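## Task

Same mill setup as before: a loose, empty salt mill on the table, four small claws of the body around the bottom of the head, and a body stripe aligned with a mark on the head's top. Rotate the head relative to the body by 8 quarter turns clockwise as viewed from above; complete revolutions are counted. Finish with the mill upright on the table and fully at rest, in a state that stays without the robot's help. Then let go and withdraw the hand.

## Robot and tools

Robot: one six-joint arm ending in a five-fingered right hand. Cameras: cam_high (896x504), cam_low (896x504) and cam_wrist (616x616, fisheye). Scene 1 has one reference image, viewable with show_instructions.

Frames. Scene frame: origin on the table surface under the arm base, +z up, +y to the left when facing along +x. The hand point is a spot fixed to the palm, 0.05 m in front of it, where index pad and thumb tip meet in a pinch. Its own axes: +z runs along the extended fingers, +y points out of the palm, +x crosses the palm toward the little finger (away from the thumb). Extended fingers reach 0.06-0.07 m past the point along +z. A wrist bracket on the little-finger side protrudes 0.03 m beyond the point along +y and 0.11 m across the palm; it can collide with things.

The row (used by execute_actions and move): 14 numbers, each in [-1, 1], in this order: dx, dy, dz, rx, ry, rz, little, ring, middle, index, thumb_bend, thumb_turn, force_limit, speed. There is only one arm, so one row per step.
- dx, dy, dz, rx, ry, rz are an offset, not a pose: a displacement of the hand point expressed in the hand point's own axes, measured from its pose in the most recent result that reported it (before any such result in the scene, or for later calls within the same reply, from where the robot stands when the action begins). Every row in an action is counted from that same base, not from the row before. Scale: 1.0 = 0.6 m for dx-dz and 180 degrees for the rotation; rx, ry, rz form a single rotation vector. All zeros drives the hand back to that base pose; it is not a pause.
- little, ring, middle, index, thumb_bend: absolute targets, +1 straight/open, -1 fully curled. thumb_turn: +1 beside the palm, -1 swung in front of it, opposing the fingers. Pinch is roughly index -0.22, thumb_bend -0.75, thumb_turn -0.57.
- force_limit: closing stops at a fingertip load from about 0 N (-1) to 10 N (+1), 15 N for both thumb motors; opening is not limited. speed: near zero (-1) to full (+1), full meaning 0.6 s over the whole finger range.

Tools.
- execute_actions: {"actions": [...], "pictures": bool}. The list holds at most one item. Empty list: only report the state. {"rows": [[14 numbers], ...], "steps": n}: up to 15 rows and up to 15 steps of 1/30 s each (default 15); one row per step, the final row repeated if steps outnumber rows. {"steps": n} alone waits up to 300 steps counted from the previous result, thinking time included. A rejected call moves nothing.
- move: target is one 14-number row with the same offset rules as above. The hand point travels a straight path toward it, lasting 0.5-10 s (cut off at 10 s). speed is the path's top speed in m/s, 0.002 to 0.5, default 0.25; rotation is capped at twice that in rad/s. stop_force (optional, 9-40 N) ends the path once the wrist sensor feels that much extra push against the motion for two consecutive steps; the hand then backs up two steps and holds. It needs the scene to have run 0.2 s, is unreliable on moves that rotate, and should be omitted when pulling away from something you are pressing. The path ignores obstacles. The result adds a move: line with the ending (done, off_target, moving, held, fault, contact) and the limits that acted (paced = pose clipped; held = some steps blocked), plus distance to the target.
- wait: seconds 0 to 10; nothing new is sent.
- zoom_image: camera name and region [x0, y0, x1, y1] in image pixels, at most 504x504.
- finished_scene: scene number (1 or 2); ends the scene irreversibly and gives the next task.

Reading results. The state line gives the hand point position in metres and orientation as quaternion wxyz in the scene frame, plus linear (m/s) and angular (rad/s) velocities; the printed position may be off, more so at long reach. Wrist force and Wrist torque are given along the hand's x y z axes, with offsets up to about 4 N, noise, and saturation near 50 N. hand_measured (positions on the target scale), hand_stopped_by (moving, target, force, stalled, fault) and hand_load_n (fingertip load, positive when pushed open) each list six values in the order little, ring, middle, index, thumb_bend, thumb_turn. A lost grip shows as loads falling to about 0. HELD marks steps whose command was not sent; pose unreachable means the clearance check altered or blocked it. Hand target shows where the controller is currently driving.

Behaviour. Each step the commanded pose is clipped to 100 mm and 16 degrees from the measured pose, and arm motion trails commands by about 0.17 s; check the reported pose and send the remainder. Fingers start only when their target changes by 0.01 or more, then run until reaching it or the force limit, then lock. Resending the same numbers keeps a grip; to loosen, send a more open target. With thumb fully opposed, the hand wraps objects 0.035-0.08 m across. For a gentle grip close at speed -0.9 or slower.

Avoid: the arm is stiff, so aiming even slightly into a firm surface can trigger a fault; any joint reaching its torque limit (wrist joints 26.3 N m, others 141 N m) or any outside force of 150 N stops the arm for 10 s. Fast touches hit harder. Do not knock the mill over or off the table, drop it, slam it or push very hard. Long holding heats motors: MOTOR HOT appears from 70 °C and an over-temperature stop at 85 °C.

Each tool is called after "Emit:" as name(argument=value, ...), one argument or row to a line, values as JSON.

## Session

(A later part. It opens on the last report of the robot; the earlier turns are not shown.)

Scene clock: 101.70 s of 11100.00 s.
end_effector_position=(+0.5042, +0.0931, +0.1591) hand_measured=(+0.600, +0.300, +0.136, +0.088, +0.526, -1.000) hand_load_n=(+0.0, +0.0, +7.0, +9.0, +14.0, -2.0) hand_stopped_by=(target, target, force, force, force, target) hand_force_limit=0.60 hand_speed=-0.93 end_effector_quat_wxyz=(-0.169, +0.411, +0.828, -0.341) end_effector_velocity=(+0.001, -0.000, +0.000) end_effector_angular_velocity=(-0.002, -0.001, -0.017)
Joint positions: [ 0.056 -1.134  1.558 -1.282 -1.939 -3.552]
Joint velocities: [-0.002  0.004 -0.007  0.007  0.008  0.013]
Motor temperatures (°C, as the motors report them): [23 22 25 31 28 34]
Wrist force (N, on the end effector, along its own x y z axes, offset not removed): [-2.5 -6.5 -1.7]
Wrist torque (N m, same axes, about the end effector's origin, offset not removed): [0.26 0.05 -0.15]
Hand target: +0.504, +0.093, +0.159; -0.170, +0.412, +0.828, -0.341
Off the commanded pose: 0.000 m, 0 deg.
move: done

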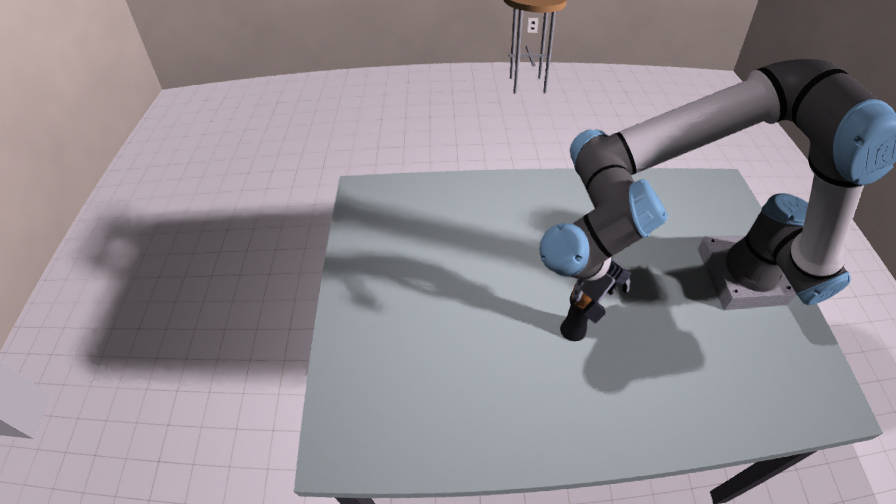

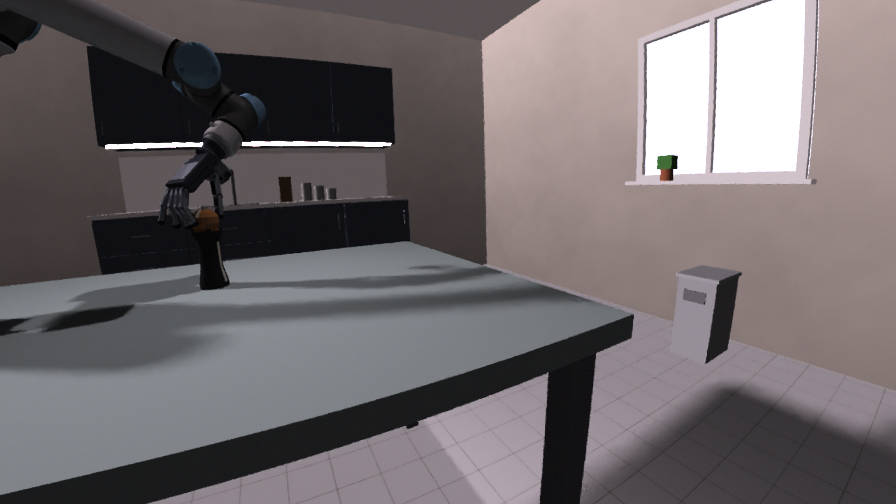

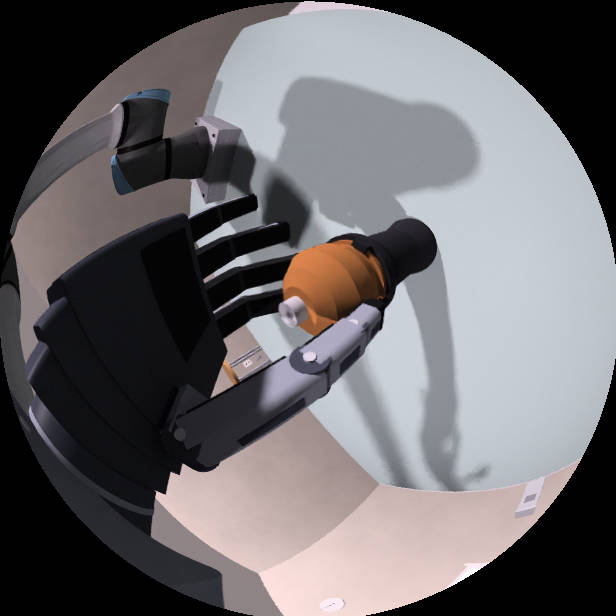

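Emit:
move(
  target=[0.013,-0.0052,0.0060,0,0.1173,0.1183,0.6,0.3,-0.3,-0.3,-0.6,-1,0.6,-0.93],
  speed=0.25,
)

Emit:
move(
  target=[0.013,-0.0047,0.0054,0,0.1173,0.1183,0.6,0.3,-0.3,-0.3,-0.6,-1,0.6,-0.93],
  speed=0.25,
)

Emit:
move(
  target=[0.013,-0.0047,0.0054,0,0.1173,0.1183,0.6,0.3,-0.3,-0.3,-0.6,-1,0.6,-0.93],
  speed=0.25,
)

Scene clock: 105.87 s of 11100.00 s.
end_effector_position=(+0.4957, +0.0964, +0.1587) hand_measured=(+0.600, +0.300, +0.136, +0.088, +0.526, -1.000) hand_load_n=(+0.0, +0.0, +5.5, +8.5, +15.0, -1.0) hand_stopped_by=(target, target, force, force, force, target) hand_force_limit=0.60 hand_speed=-0.93 end_effector_quat_wxyz=(-0.252, +0.610, +0.695, -0.286) end_effector_velocity=(+0.000, +0.000, +0.000) end_effector_angular_velocity=(-0.001, -0.002, -0.015)
Joint positions: [-0.034 -1.09   1.479 -1.17  -1.647 -3.227]
Joint velocities: [-0.003  0.    -0.001  0.     0.008  0.01 ]
Motor temperatures (°C, as the motors report them): [23 22 25 31 28 34]
Wrist force (N, on the end effector, along its own x y z axes, offset not removed): [-3.5 -5.4 -5.7]
Wrist torque (N m, same axes, about the end effector's origin, offset not removed): [0.22 -0.05 -0.12]
Hand target: +0.496, +0.096, +0.159; -0.252, +0.611, +0.694, -0.285
Off the commanded pose: 0.000 m, 0 deg.
move: done

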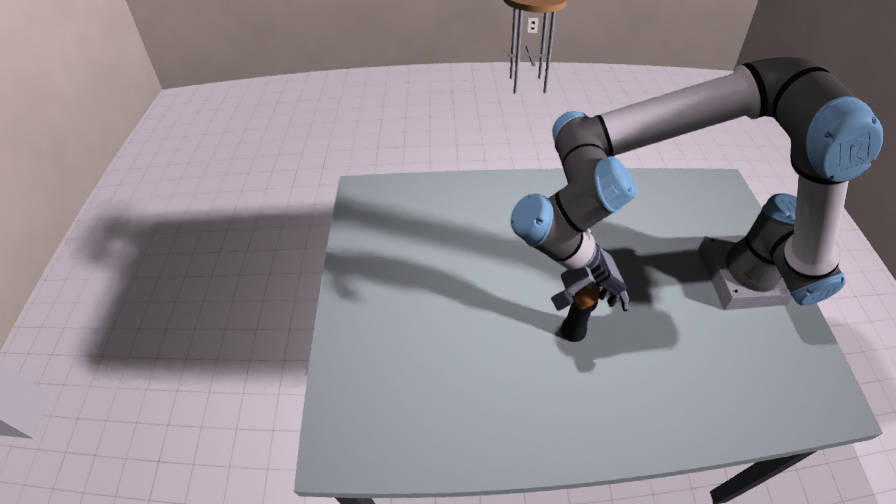

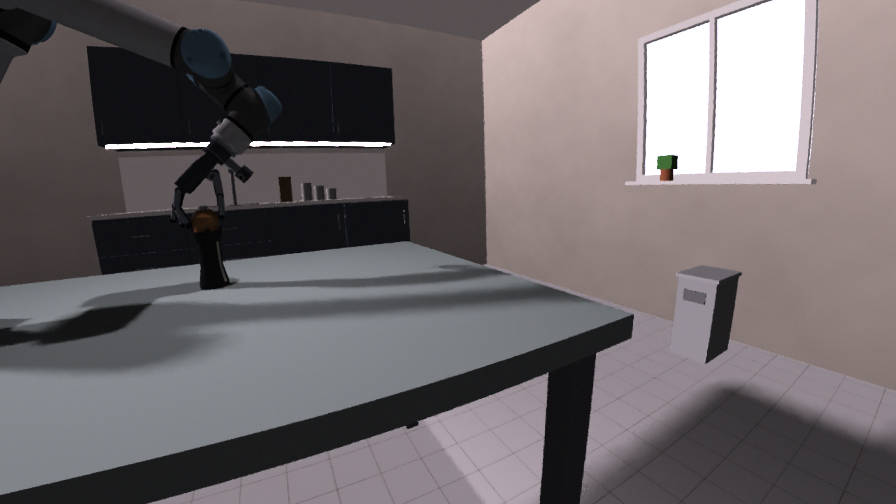

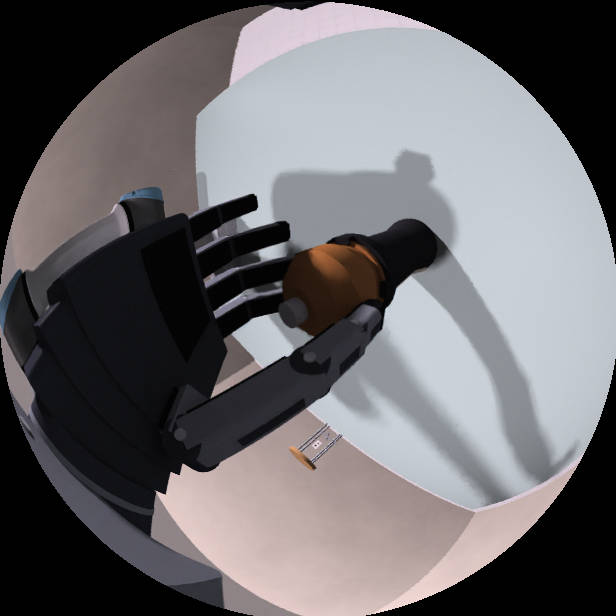

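Scene clock: 107.47 s of 11100.00 s.
end_effector_position=(+0.4904, +0.1036, +0.1584) hand_measured=(+0.600, +0.300, +0.136, +0.088, +0.526, -1.000) hand_load_n=(+0.0, +0.0, +5.5, +8.5, +14.5, -1.5) hand_stopped_by=(target, target, force, force, force, target) hand_force_limit=0.60 hand_speed=-0.93 end_effector_quat_wxyz=(-0.317, +0.769, +0.514, -0.211) end_effector_velocity=(-0.000, +0.001, -0.000) end_effector_angular_velocity=(+0.000, -0.001, -0.015)
Joint positions: [-0.135 -1.113  1.519 -1.207 -1.353 -2.924]
Joint velocities: [-0.003 -0.002  0.004 -0.005  0.009  0.009]
Motor temperatures (°C, as the motors report them): [23 22 25 31 28 34]
Wrist force (N, on the end effector, along its own x y z axes, offset not removed): [-3.6 -6.1 -6.5]
Wrist torque (N m, same axes, about the end effector's origin, offset not removed): [0.41 0.11 -0.14]
Hand target: +0.490, +0.104, +0.158; -0.317, +0.769, +0.513, -0.211
Off the commanded pose: 0.000 m, 0 deg.
move: done

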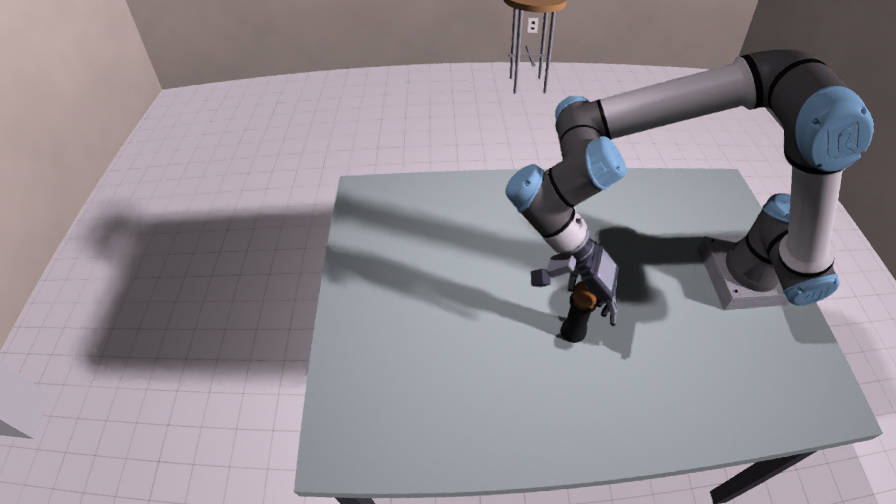

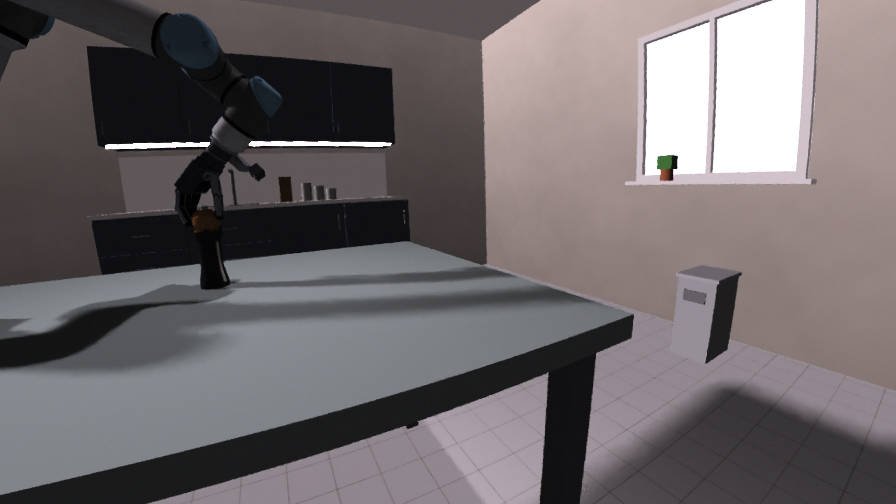

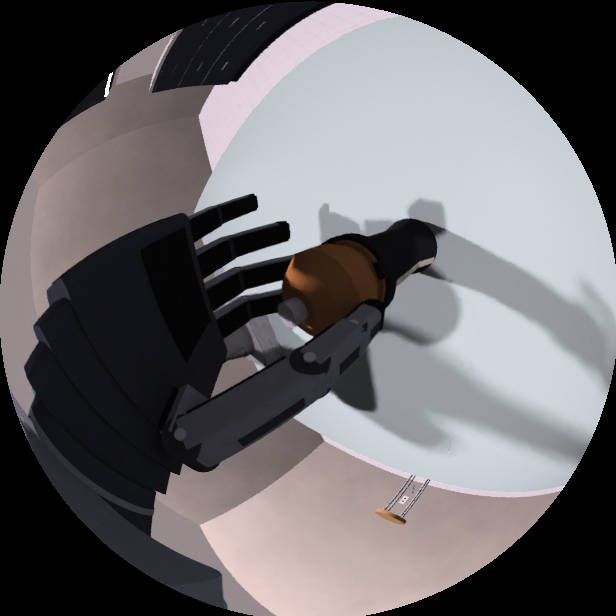

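Scene clock: 109.07 s of 11100.00 s.
end_effector_position=(+0.4894, +0.1124, +0.1581) hand_measured=(+0.600, +0.300, +0.136, +0.088, +0.526, -1.000) hand_load_n=(+0.0, +0.0, +5.0, +9.0, +14.0, -1.5) hand_stopped_by=(target, target, force, force, force, target) hand_force_limit=0.60 hand_speed=-0.93 end_effector_quat_wxyz=(-0.361, +0.875, +0.298, -0.123) end_effector_velocity=(+0.000, +0.000, +0.000) end_effector_angular_velocity=(-0.002, -0.003, -0.016)
Joint positions: [-0.233 -1.196  1.668 -1.394 -1.079 -2.578]
Joint velocities: [-0.003 -0.005  0.008 -0.012  0.007  0.013]
Motor temperatures (°C, as the motors report them): [23 22 25 31 28 34]
Wrist force (N, on the end effector, along its own x y z axes, offset not removed): [-4.1 -6.2 -5.7]
Wrist torque (N m, same axes, about the end effector's origin, offset not removed): [0.46 0.04 -0.13]
Hand target: +0.489, +0.112, +0.158; -0.361, +0.876, +0.297, -0.122
Off the commanded pose: 0.000 m, 0 deg.
move: done

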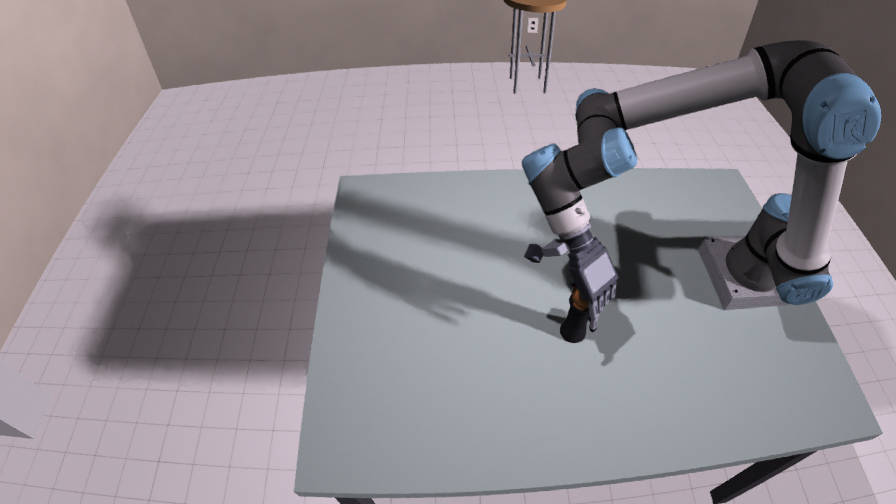

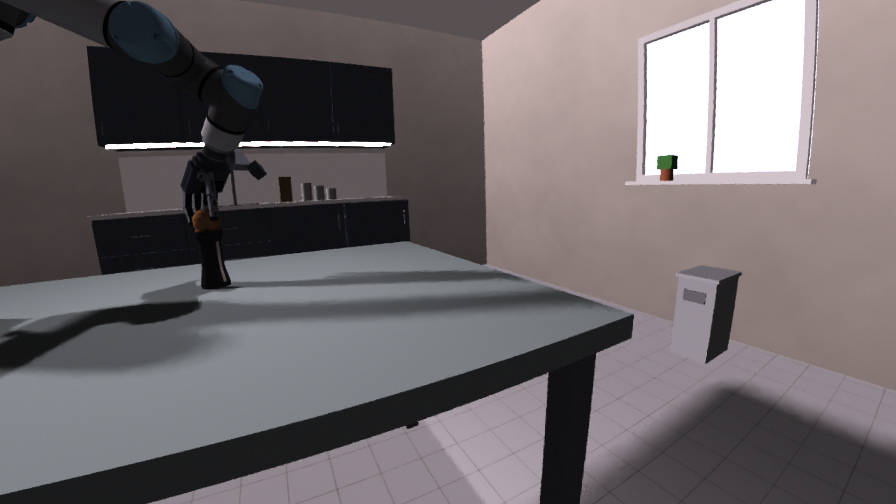

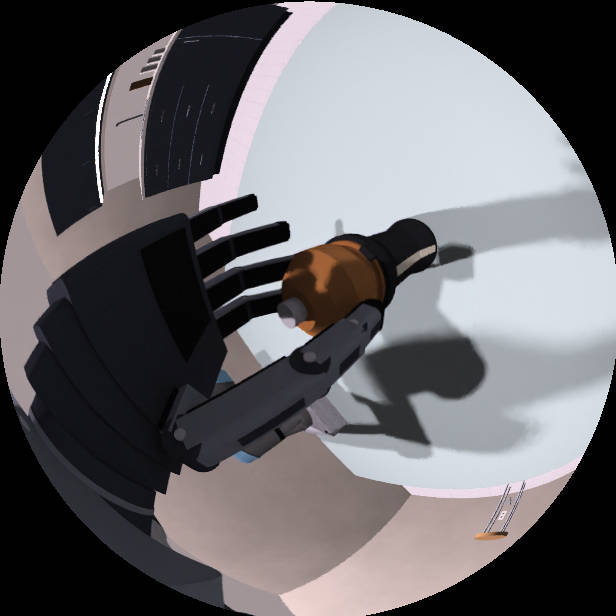

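Emit:
move(
  target=[0.009,-0.0045,0.0053,0,0.1173,0.1183,0.6,0.3,-0.3,-0.3,-0.6,-1,0.6,-0.93],
  speed=0.25,
)

Emit:
move(
  target=[0.0115,-0.0045,0.0051,0,0.1173,0.1183,0.6,0.3,-0.3,-0.3,-0.6,-1,0.6,-0.93],
  speed=0.25,
)

Emit:
move(
  target=[0.0115,-0.0045,0.0051,0,0.1173,0.1183,0.6,0.3,-0.3,-0.3,-0.6,-1,0.6,-0.93],
  speed=0.25,
)

Emit:
move(
  target=[0.0115,-0.0045,0.0051,0,0.1173,0.1183,0.6,0.3,-0.3,-0.3,-0.6,-1,0.6,-0.93],
  speed=0.25,
)

Scene clock: 113.63 s of 11100.00 s.
end_effector_position=(+0.4911, +0.1190, +0.1577) hand_measured=(+0.600, +0.300, +0.136, +0.088, +0.526, -1.000) hand_load_n=(+0.0, +0.0, +4.5, +8.5, +14.0, -2.0) hand_stopped_by=(target, target, force, force, force, target) hand_force_limit=0.60 hand_speed=-0.93 end_effector_quat_wxyz=(-0.381, +0.922, +0.062, -0.026) end_effector_velocity=(-0.000, +0.000, -0.001) end_effector_angular_velocity=(-0.003, -0.002, -0.013)
Joint positions: [-0.317 -1.314  1.901 -1.774 -0.863 -2.112]
Joint velocities: [-0.001 -0.004  0.009 -0.018  0.002  0.017]
Motor temperatures (°C, as the motors report them): [23 22 25 31 28 34]
Wrist force (N, on the end effector, along its own x y z axes, offset not removed): [-0.8 -3.5 -5.1]
Wrist torque (N m, same axes, about the end effector's origin, offset not removed): [0.59 -0.11 0.01]
Hand target: +0.491, +0.119, +0.158; -0.380, +0.922, +0.061, -0.025
Off the commanded pose: 0.000 m, 0 deg.
move: done

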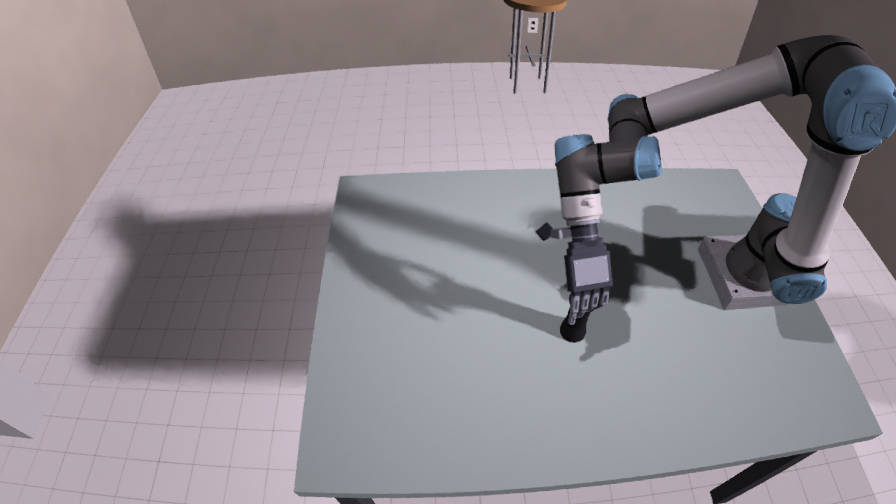

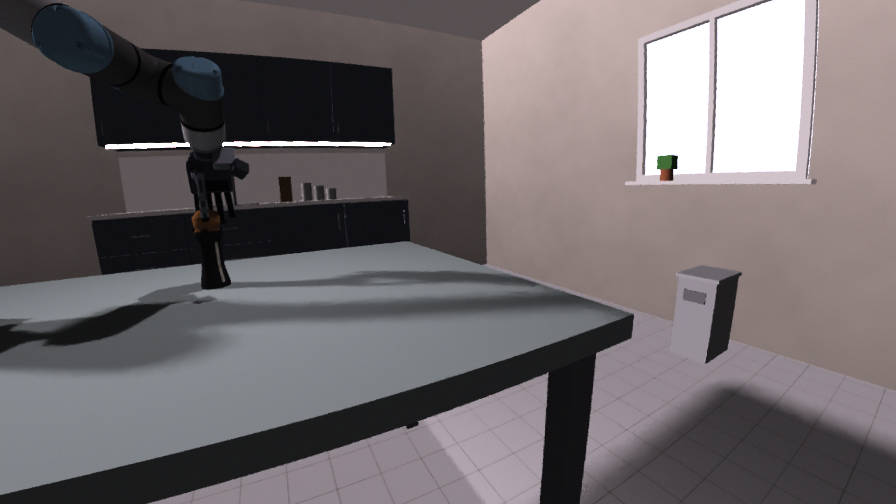

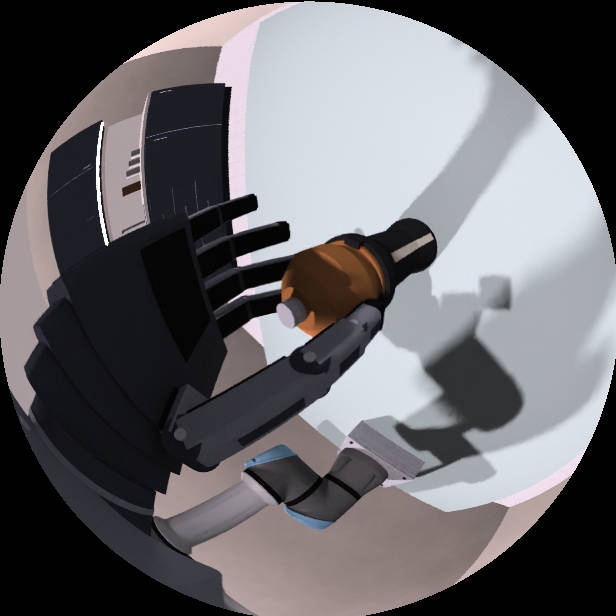

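Scene clock: 115.27 s of 11100.00 s.
end_effector_position=(+0.4975, +0.1239, +0.1574) hand_measured=(+0.600, +0.300, +0.136, +0.088, +0.526, -1.000) hand_load_n=(+0.0, +0.0, +5.0, +10.0, +13.0, -1.0) hand_stopped_by=(target, target, force, force, force, target) hand_force_limit=0.60 hand_speed=-0.93 end_effector_quat_wxyz=(-0.374, +0.907, -0.178, +0.073) end_effector_velocity=(-0.000, +0.000, -0.000) end_effector_angular_velocity=(-0.004, -0.001, -0.018)
Joint positions: [-0.358 -1.394  2.146 -2.387 -0.79  -1.46 ]
Joint velocities: [ 0.001 -0.002  0.009 -0.029 -0.005  0.027]
Motor temperatures (°C, as the motors report them): [23 22 25 31 28 34]
Wrist force (N, on the end effector, along its own x y z axes, offset not removed): [-4.9 -4.8 -1.9]
Wrist torque (N m, same axes, about the end effector's origin, offset not removed): [0.62 0.23 -0.12]
Hand target: +0.498, +0.124, +0.157; -0.374, +0.907, -0.179, +0.073
Off the commanded pose: 0.000 m, 0 deg.
move: done

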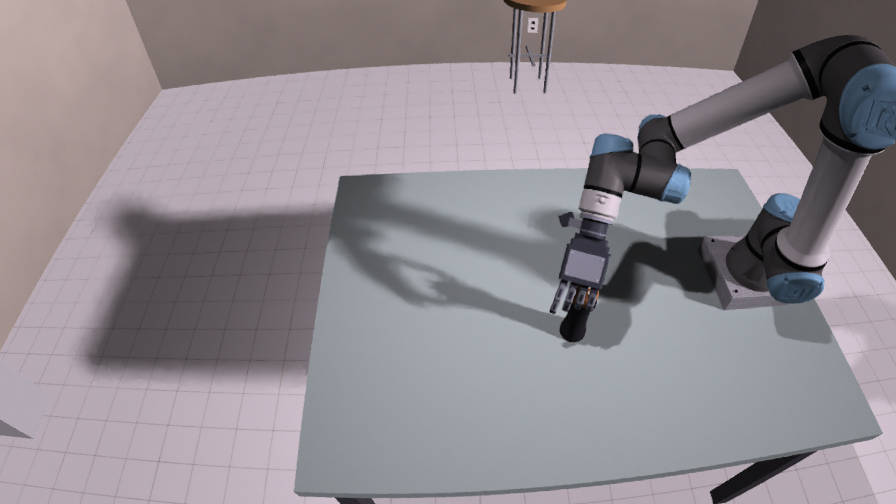

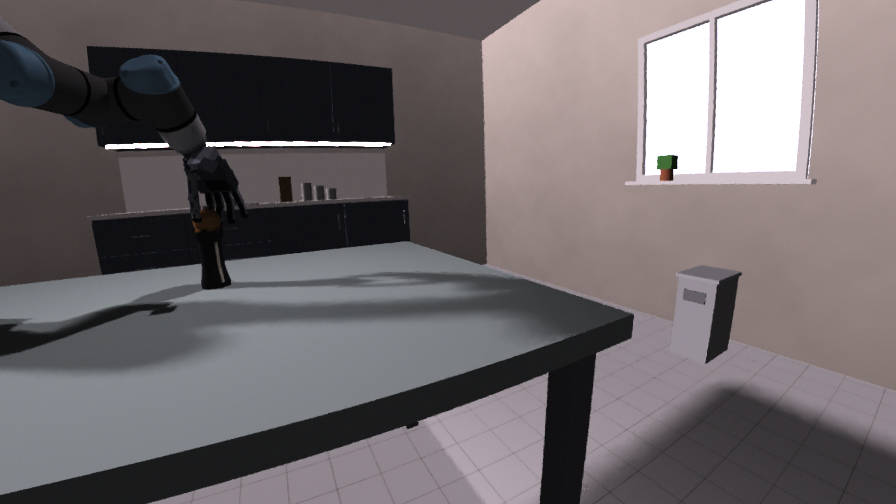

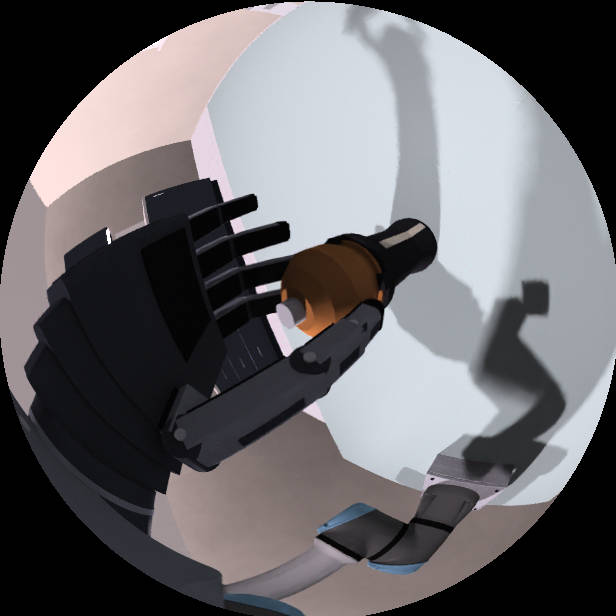

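Scene clock: 116.90 s of 11100.00 s.
end_effector_position=(+0.5055, +0.1250, +0.1571) hand_measured=(+0.600, +0.300, +0.136, +0.088, +0.526, -1.000) hand_load_n=(+0.0, +0.0, +4.5, +10.0, +13.0, -1.0) hand_stopped_by=(target, target, force, force, force, target) hand_force_limit=0.60 hand_speed=-0.93 end_effector_quat_wxyz=(-0.343, +0.831, -0.407, +0.166) end_effector_velocity=(-0.000, -0.000, -0.001) end_effector_angular_velocity=(-0.003, -0.001, -0.016)
Joint positions: [-0.329 -1.394  2.305 -2.997 -0.962 -0.772]
Joint velocities: [ 0.003  0.     0.005 -0.017 -0.012  0.018]
Motor temperatures (°C, as the motors report them): [23 22 25 31 28 34]
Wrist force (N, on the end effector, along its own x y z axes, offset not removed): [-4.8 -6.1 -2.1]
Wrist torque (N m, same axes, about the end effector's origin, offset not removed): [0.49 0.09 -0.18]
Hand target: +0.506, +0.125, +0.157; -0.342, +0.830, -0.407, +0.167
Off the commanded pose: 0.000 m, 0 deg.
move: done

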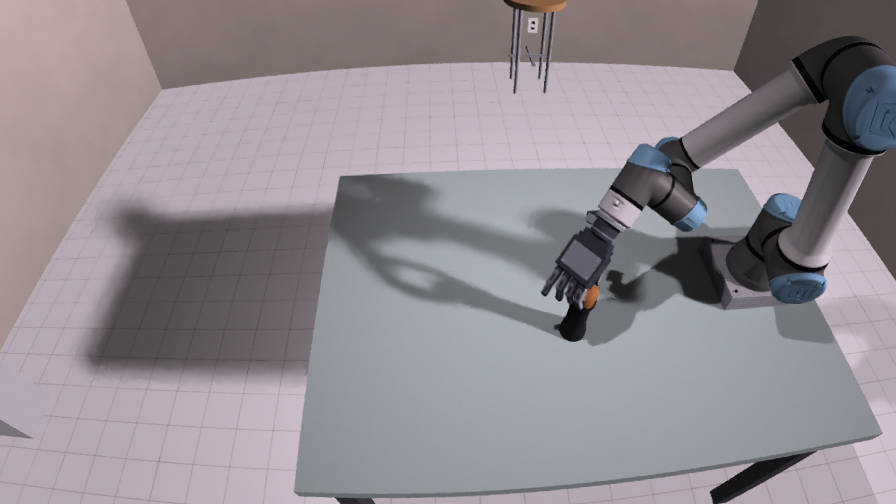

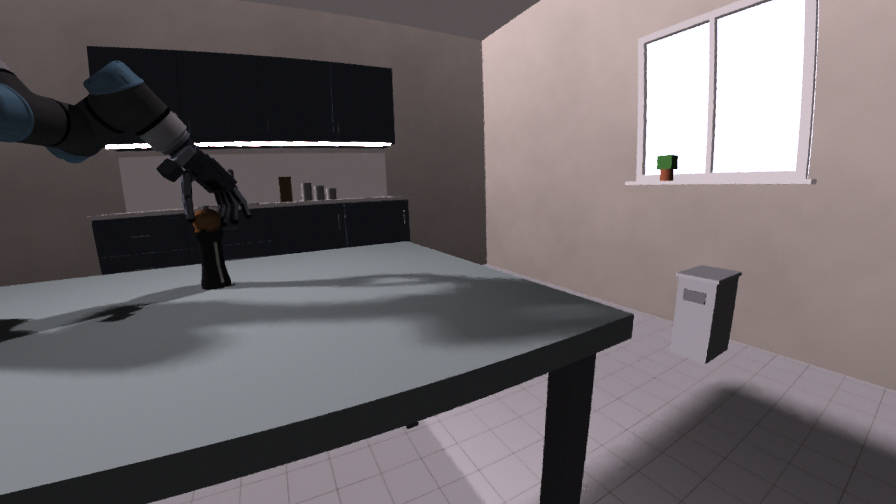

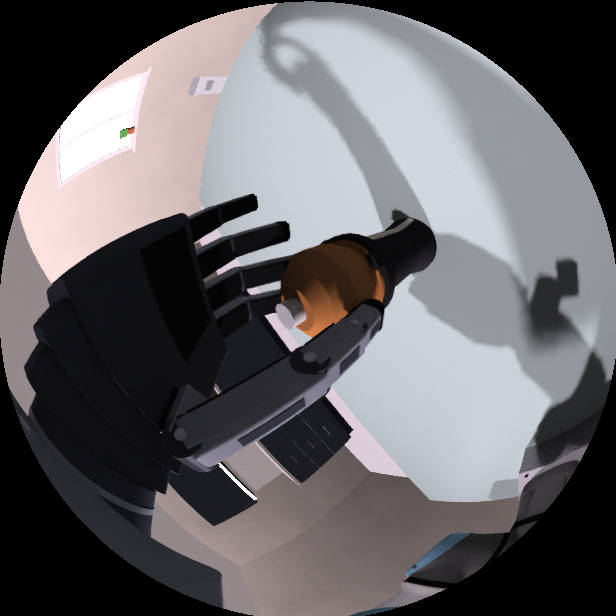

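Scene clock: 118.50 s of 11100.00 s.
end_effector_position=(+0.5129, +0.1220, +0.1569) hand_measured=(+0.600, +0.300, +0.136, +0.088, +0.526, -1.000) hand_load_n=(+0.0, +0.0, +5.0, +10.5, +12.5, -2.0) hand_stopped_by=(target, target, force, force, force, target) hand_force_limit=0.60 hand_speed=-0.93 end_effector_quat_wxyz=(-0.288, +0.698, -0.607, +0.249) end_effector_velocity=(-0.000, +0.000, -0.001) end_effector_angular_velocity=(-0.001, +0.003, -0.017)
Joint positions: [-0.212 -1.377  2.361 -3.3   -1.355 -0.216]
Joint velocities: [ 0.007  0.001  0.001 -0.003 -0.017  0.017]
Motor temperatures (°C, as the motors report them): [23 22 25 31 28 34]
Wrist force (N, on the end effector, along its own x y z axes, offset not removed): [-2.4 -9.4 -4.6]
Wrist torque (N m, same axes, about the end effector's origin, offset not removed): [0.36 0.10 -0.21]
Hand target: +0.513, +0.122, +0.157; -0.287, +0.697, -0.608, +0.249
Off the commanded pose: 0.000 m, 0 deg.
move: done

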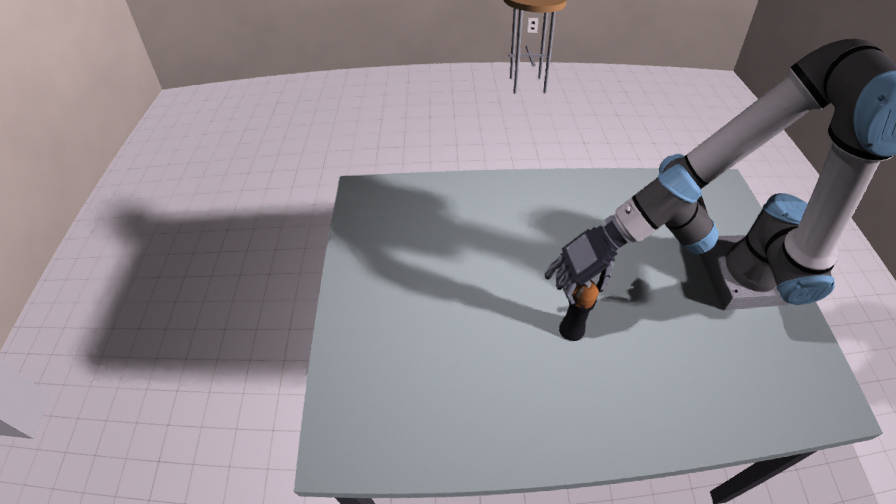

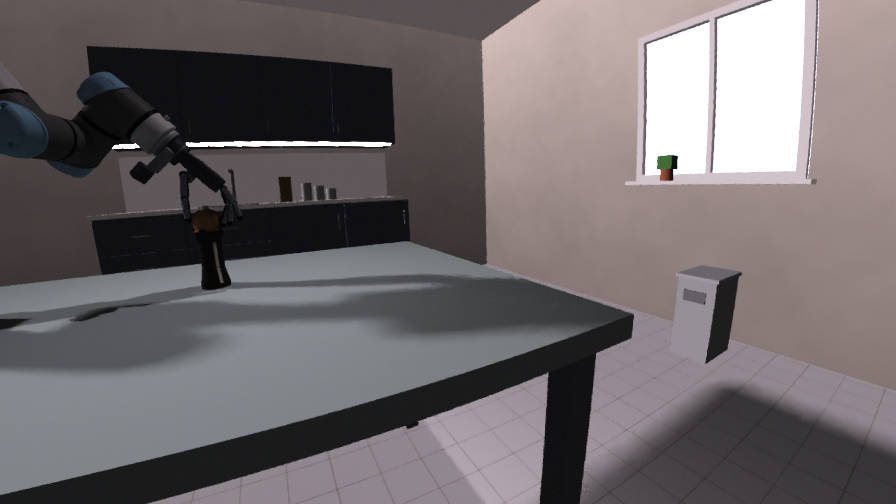

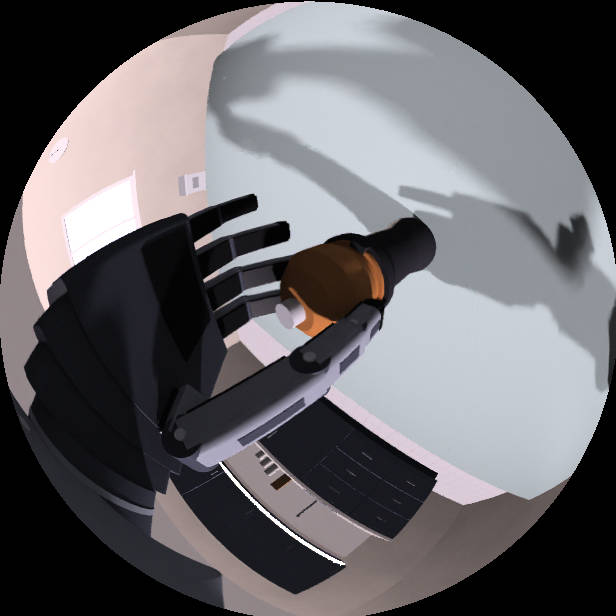

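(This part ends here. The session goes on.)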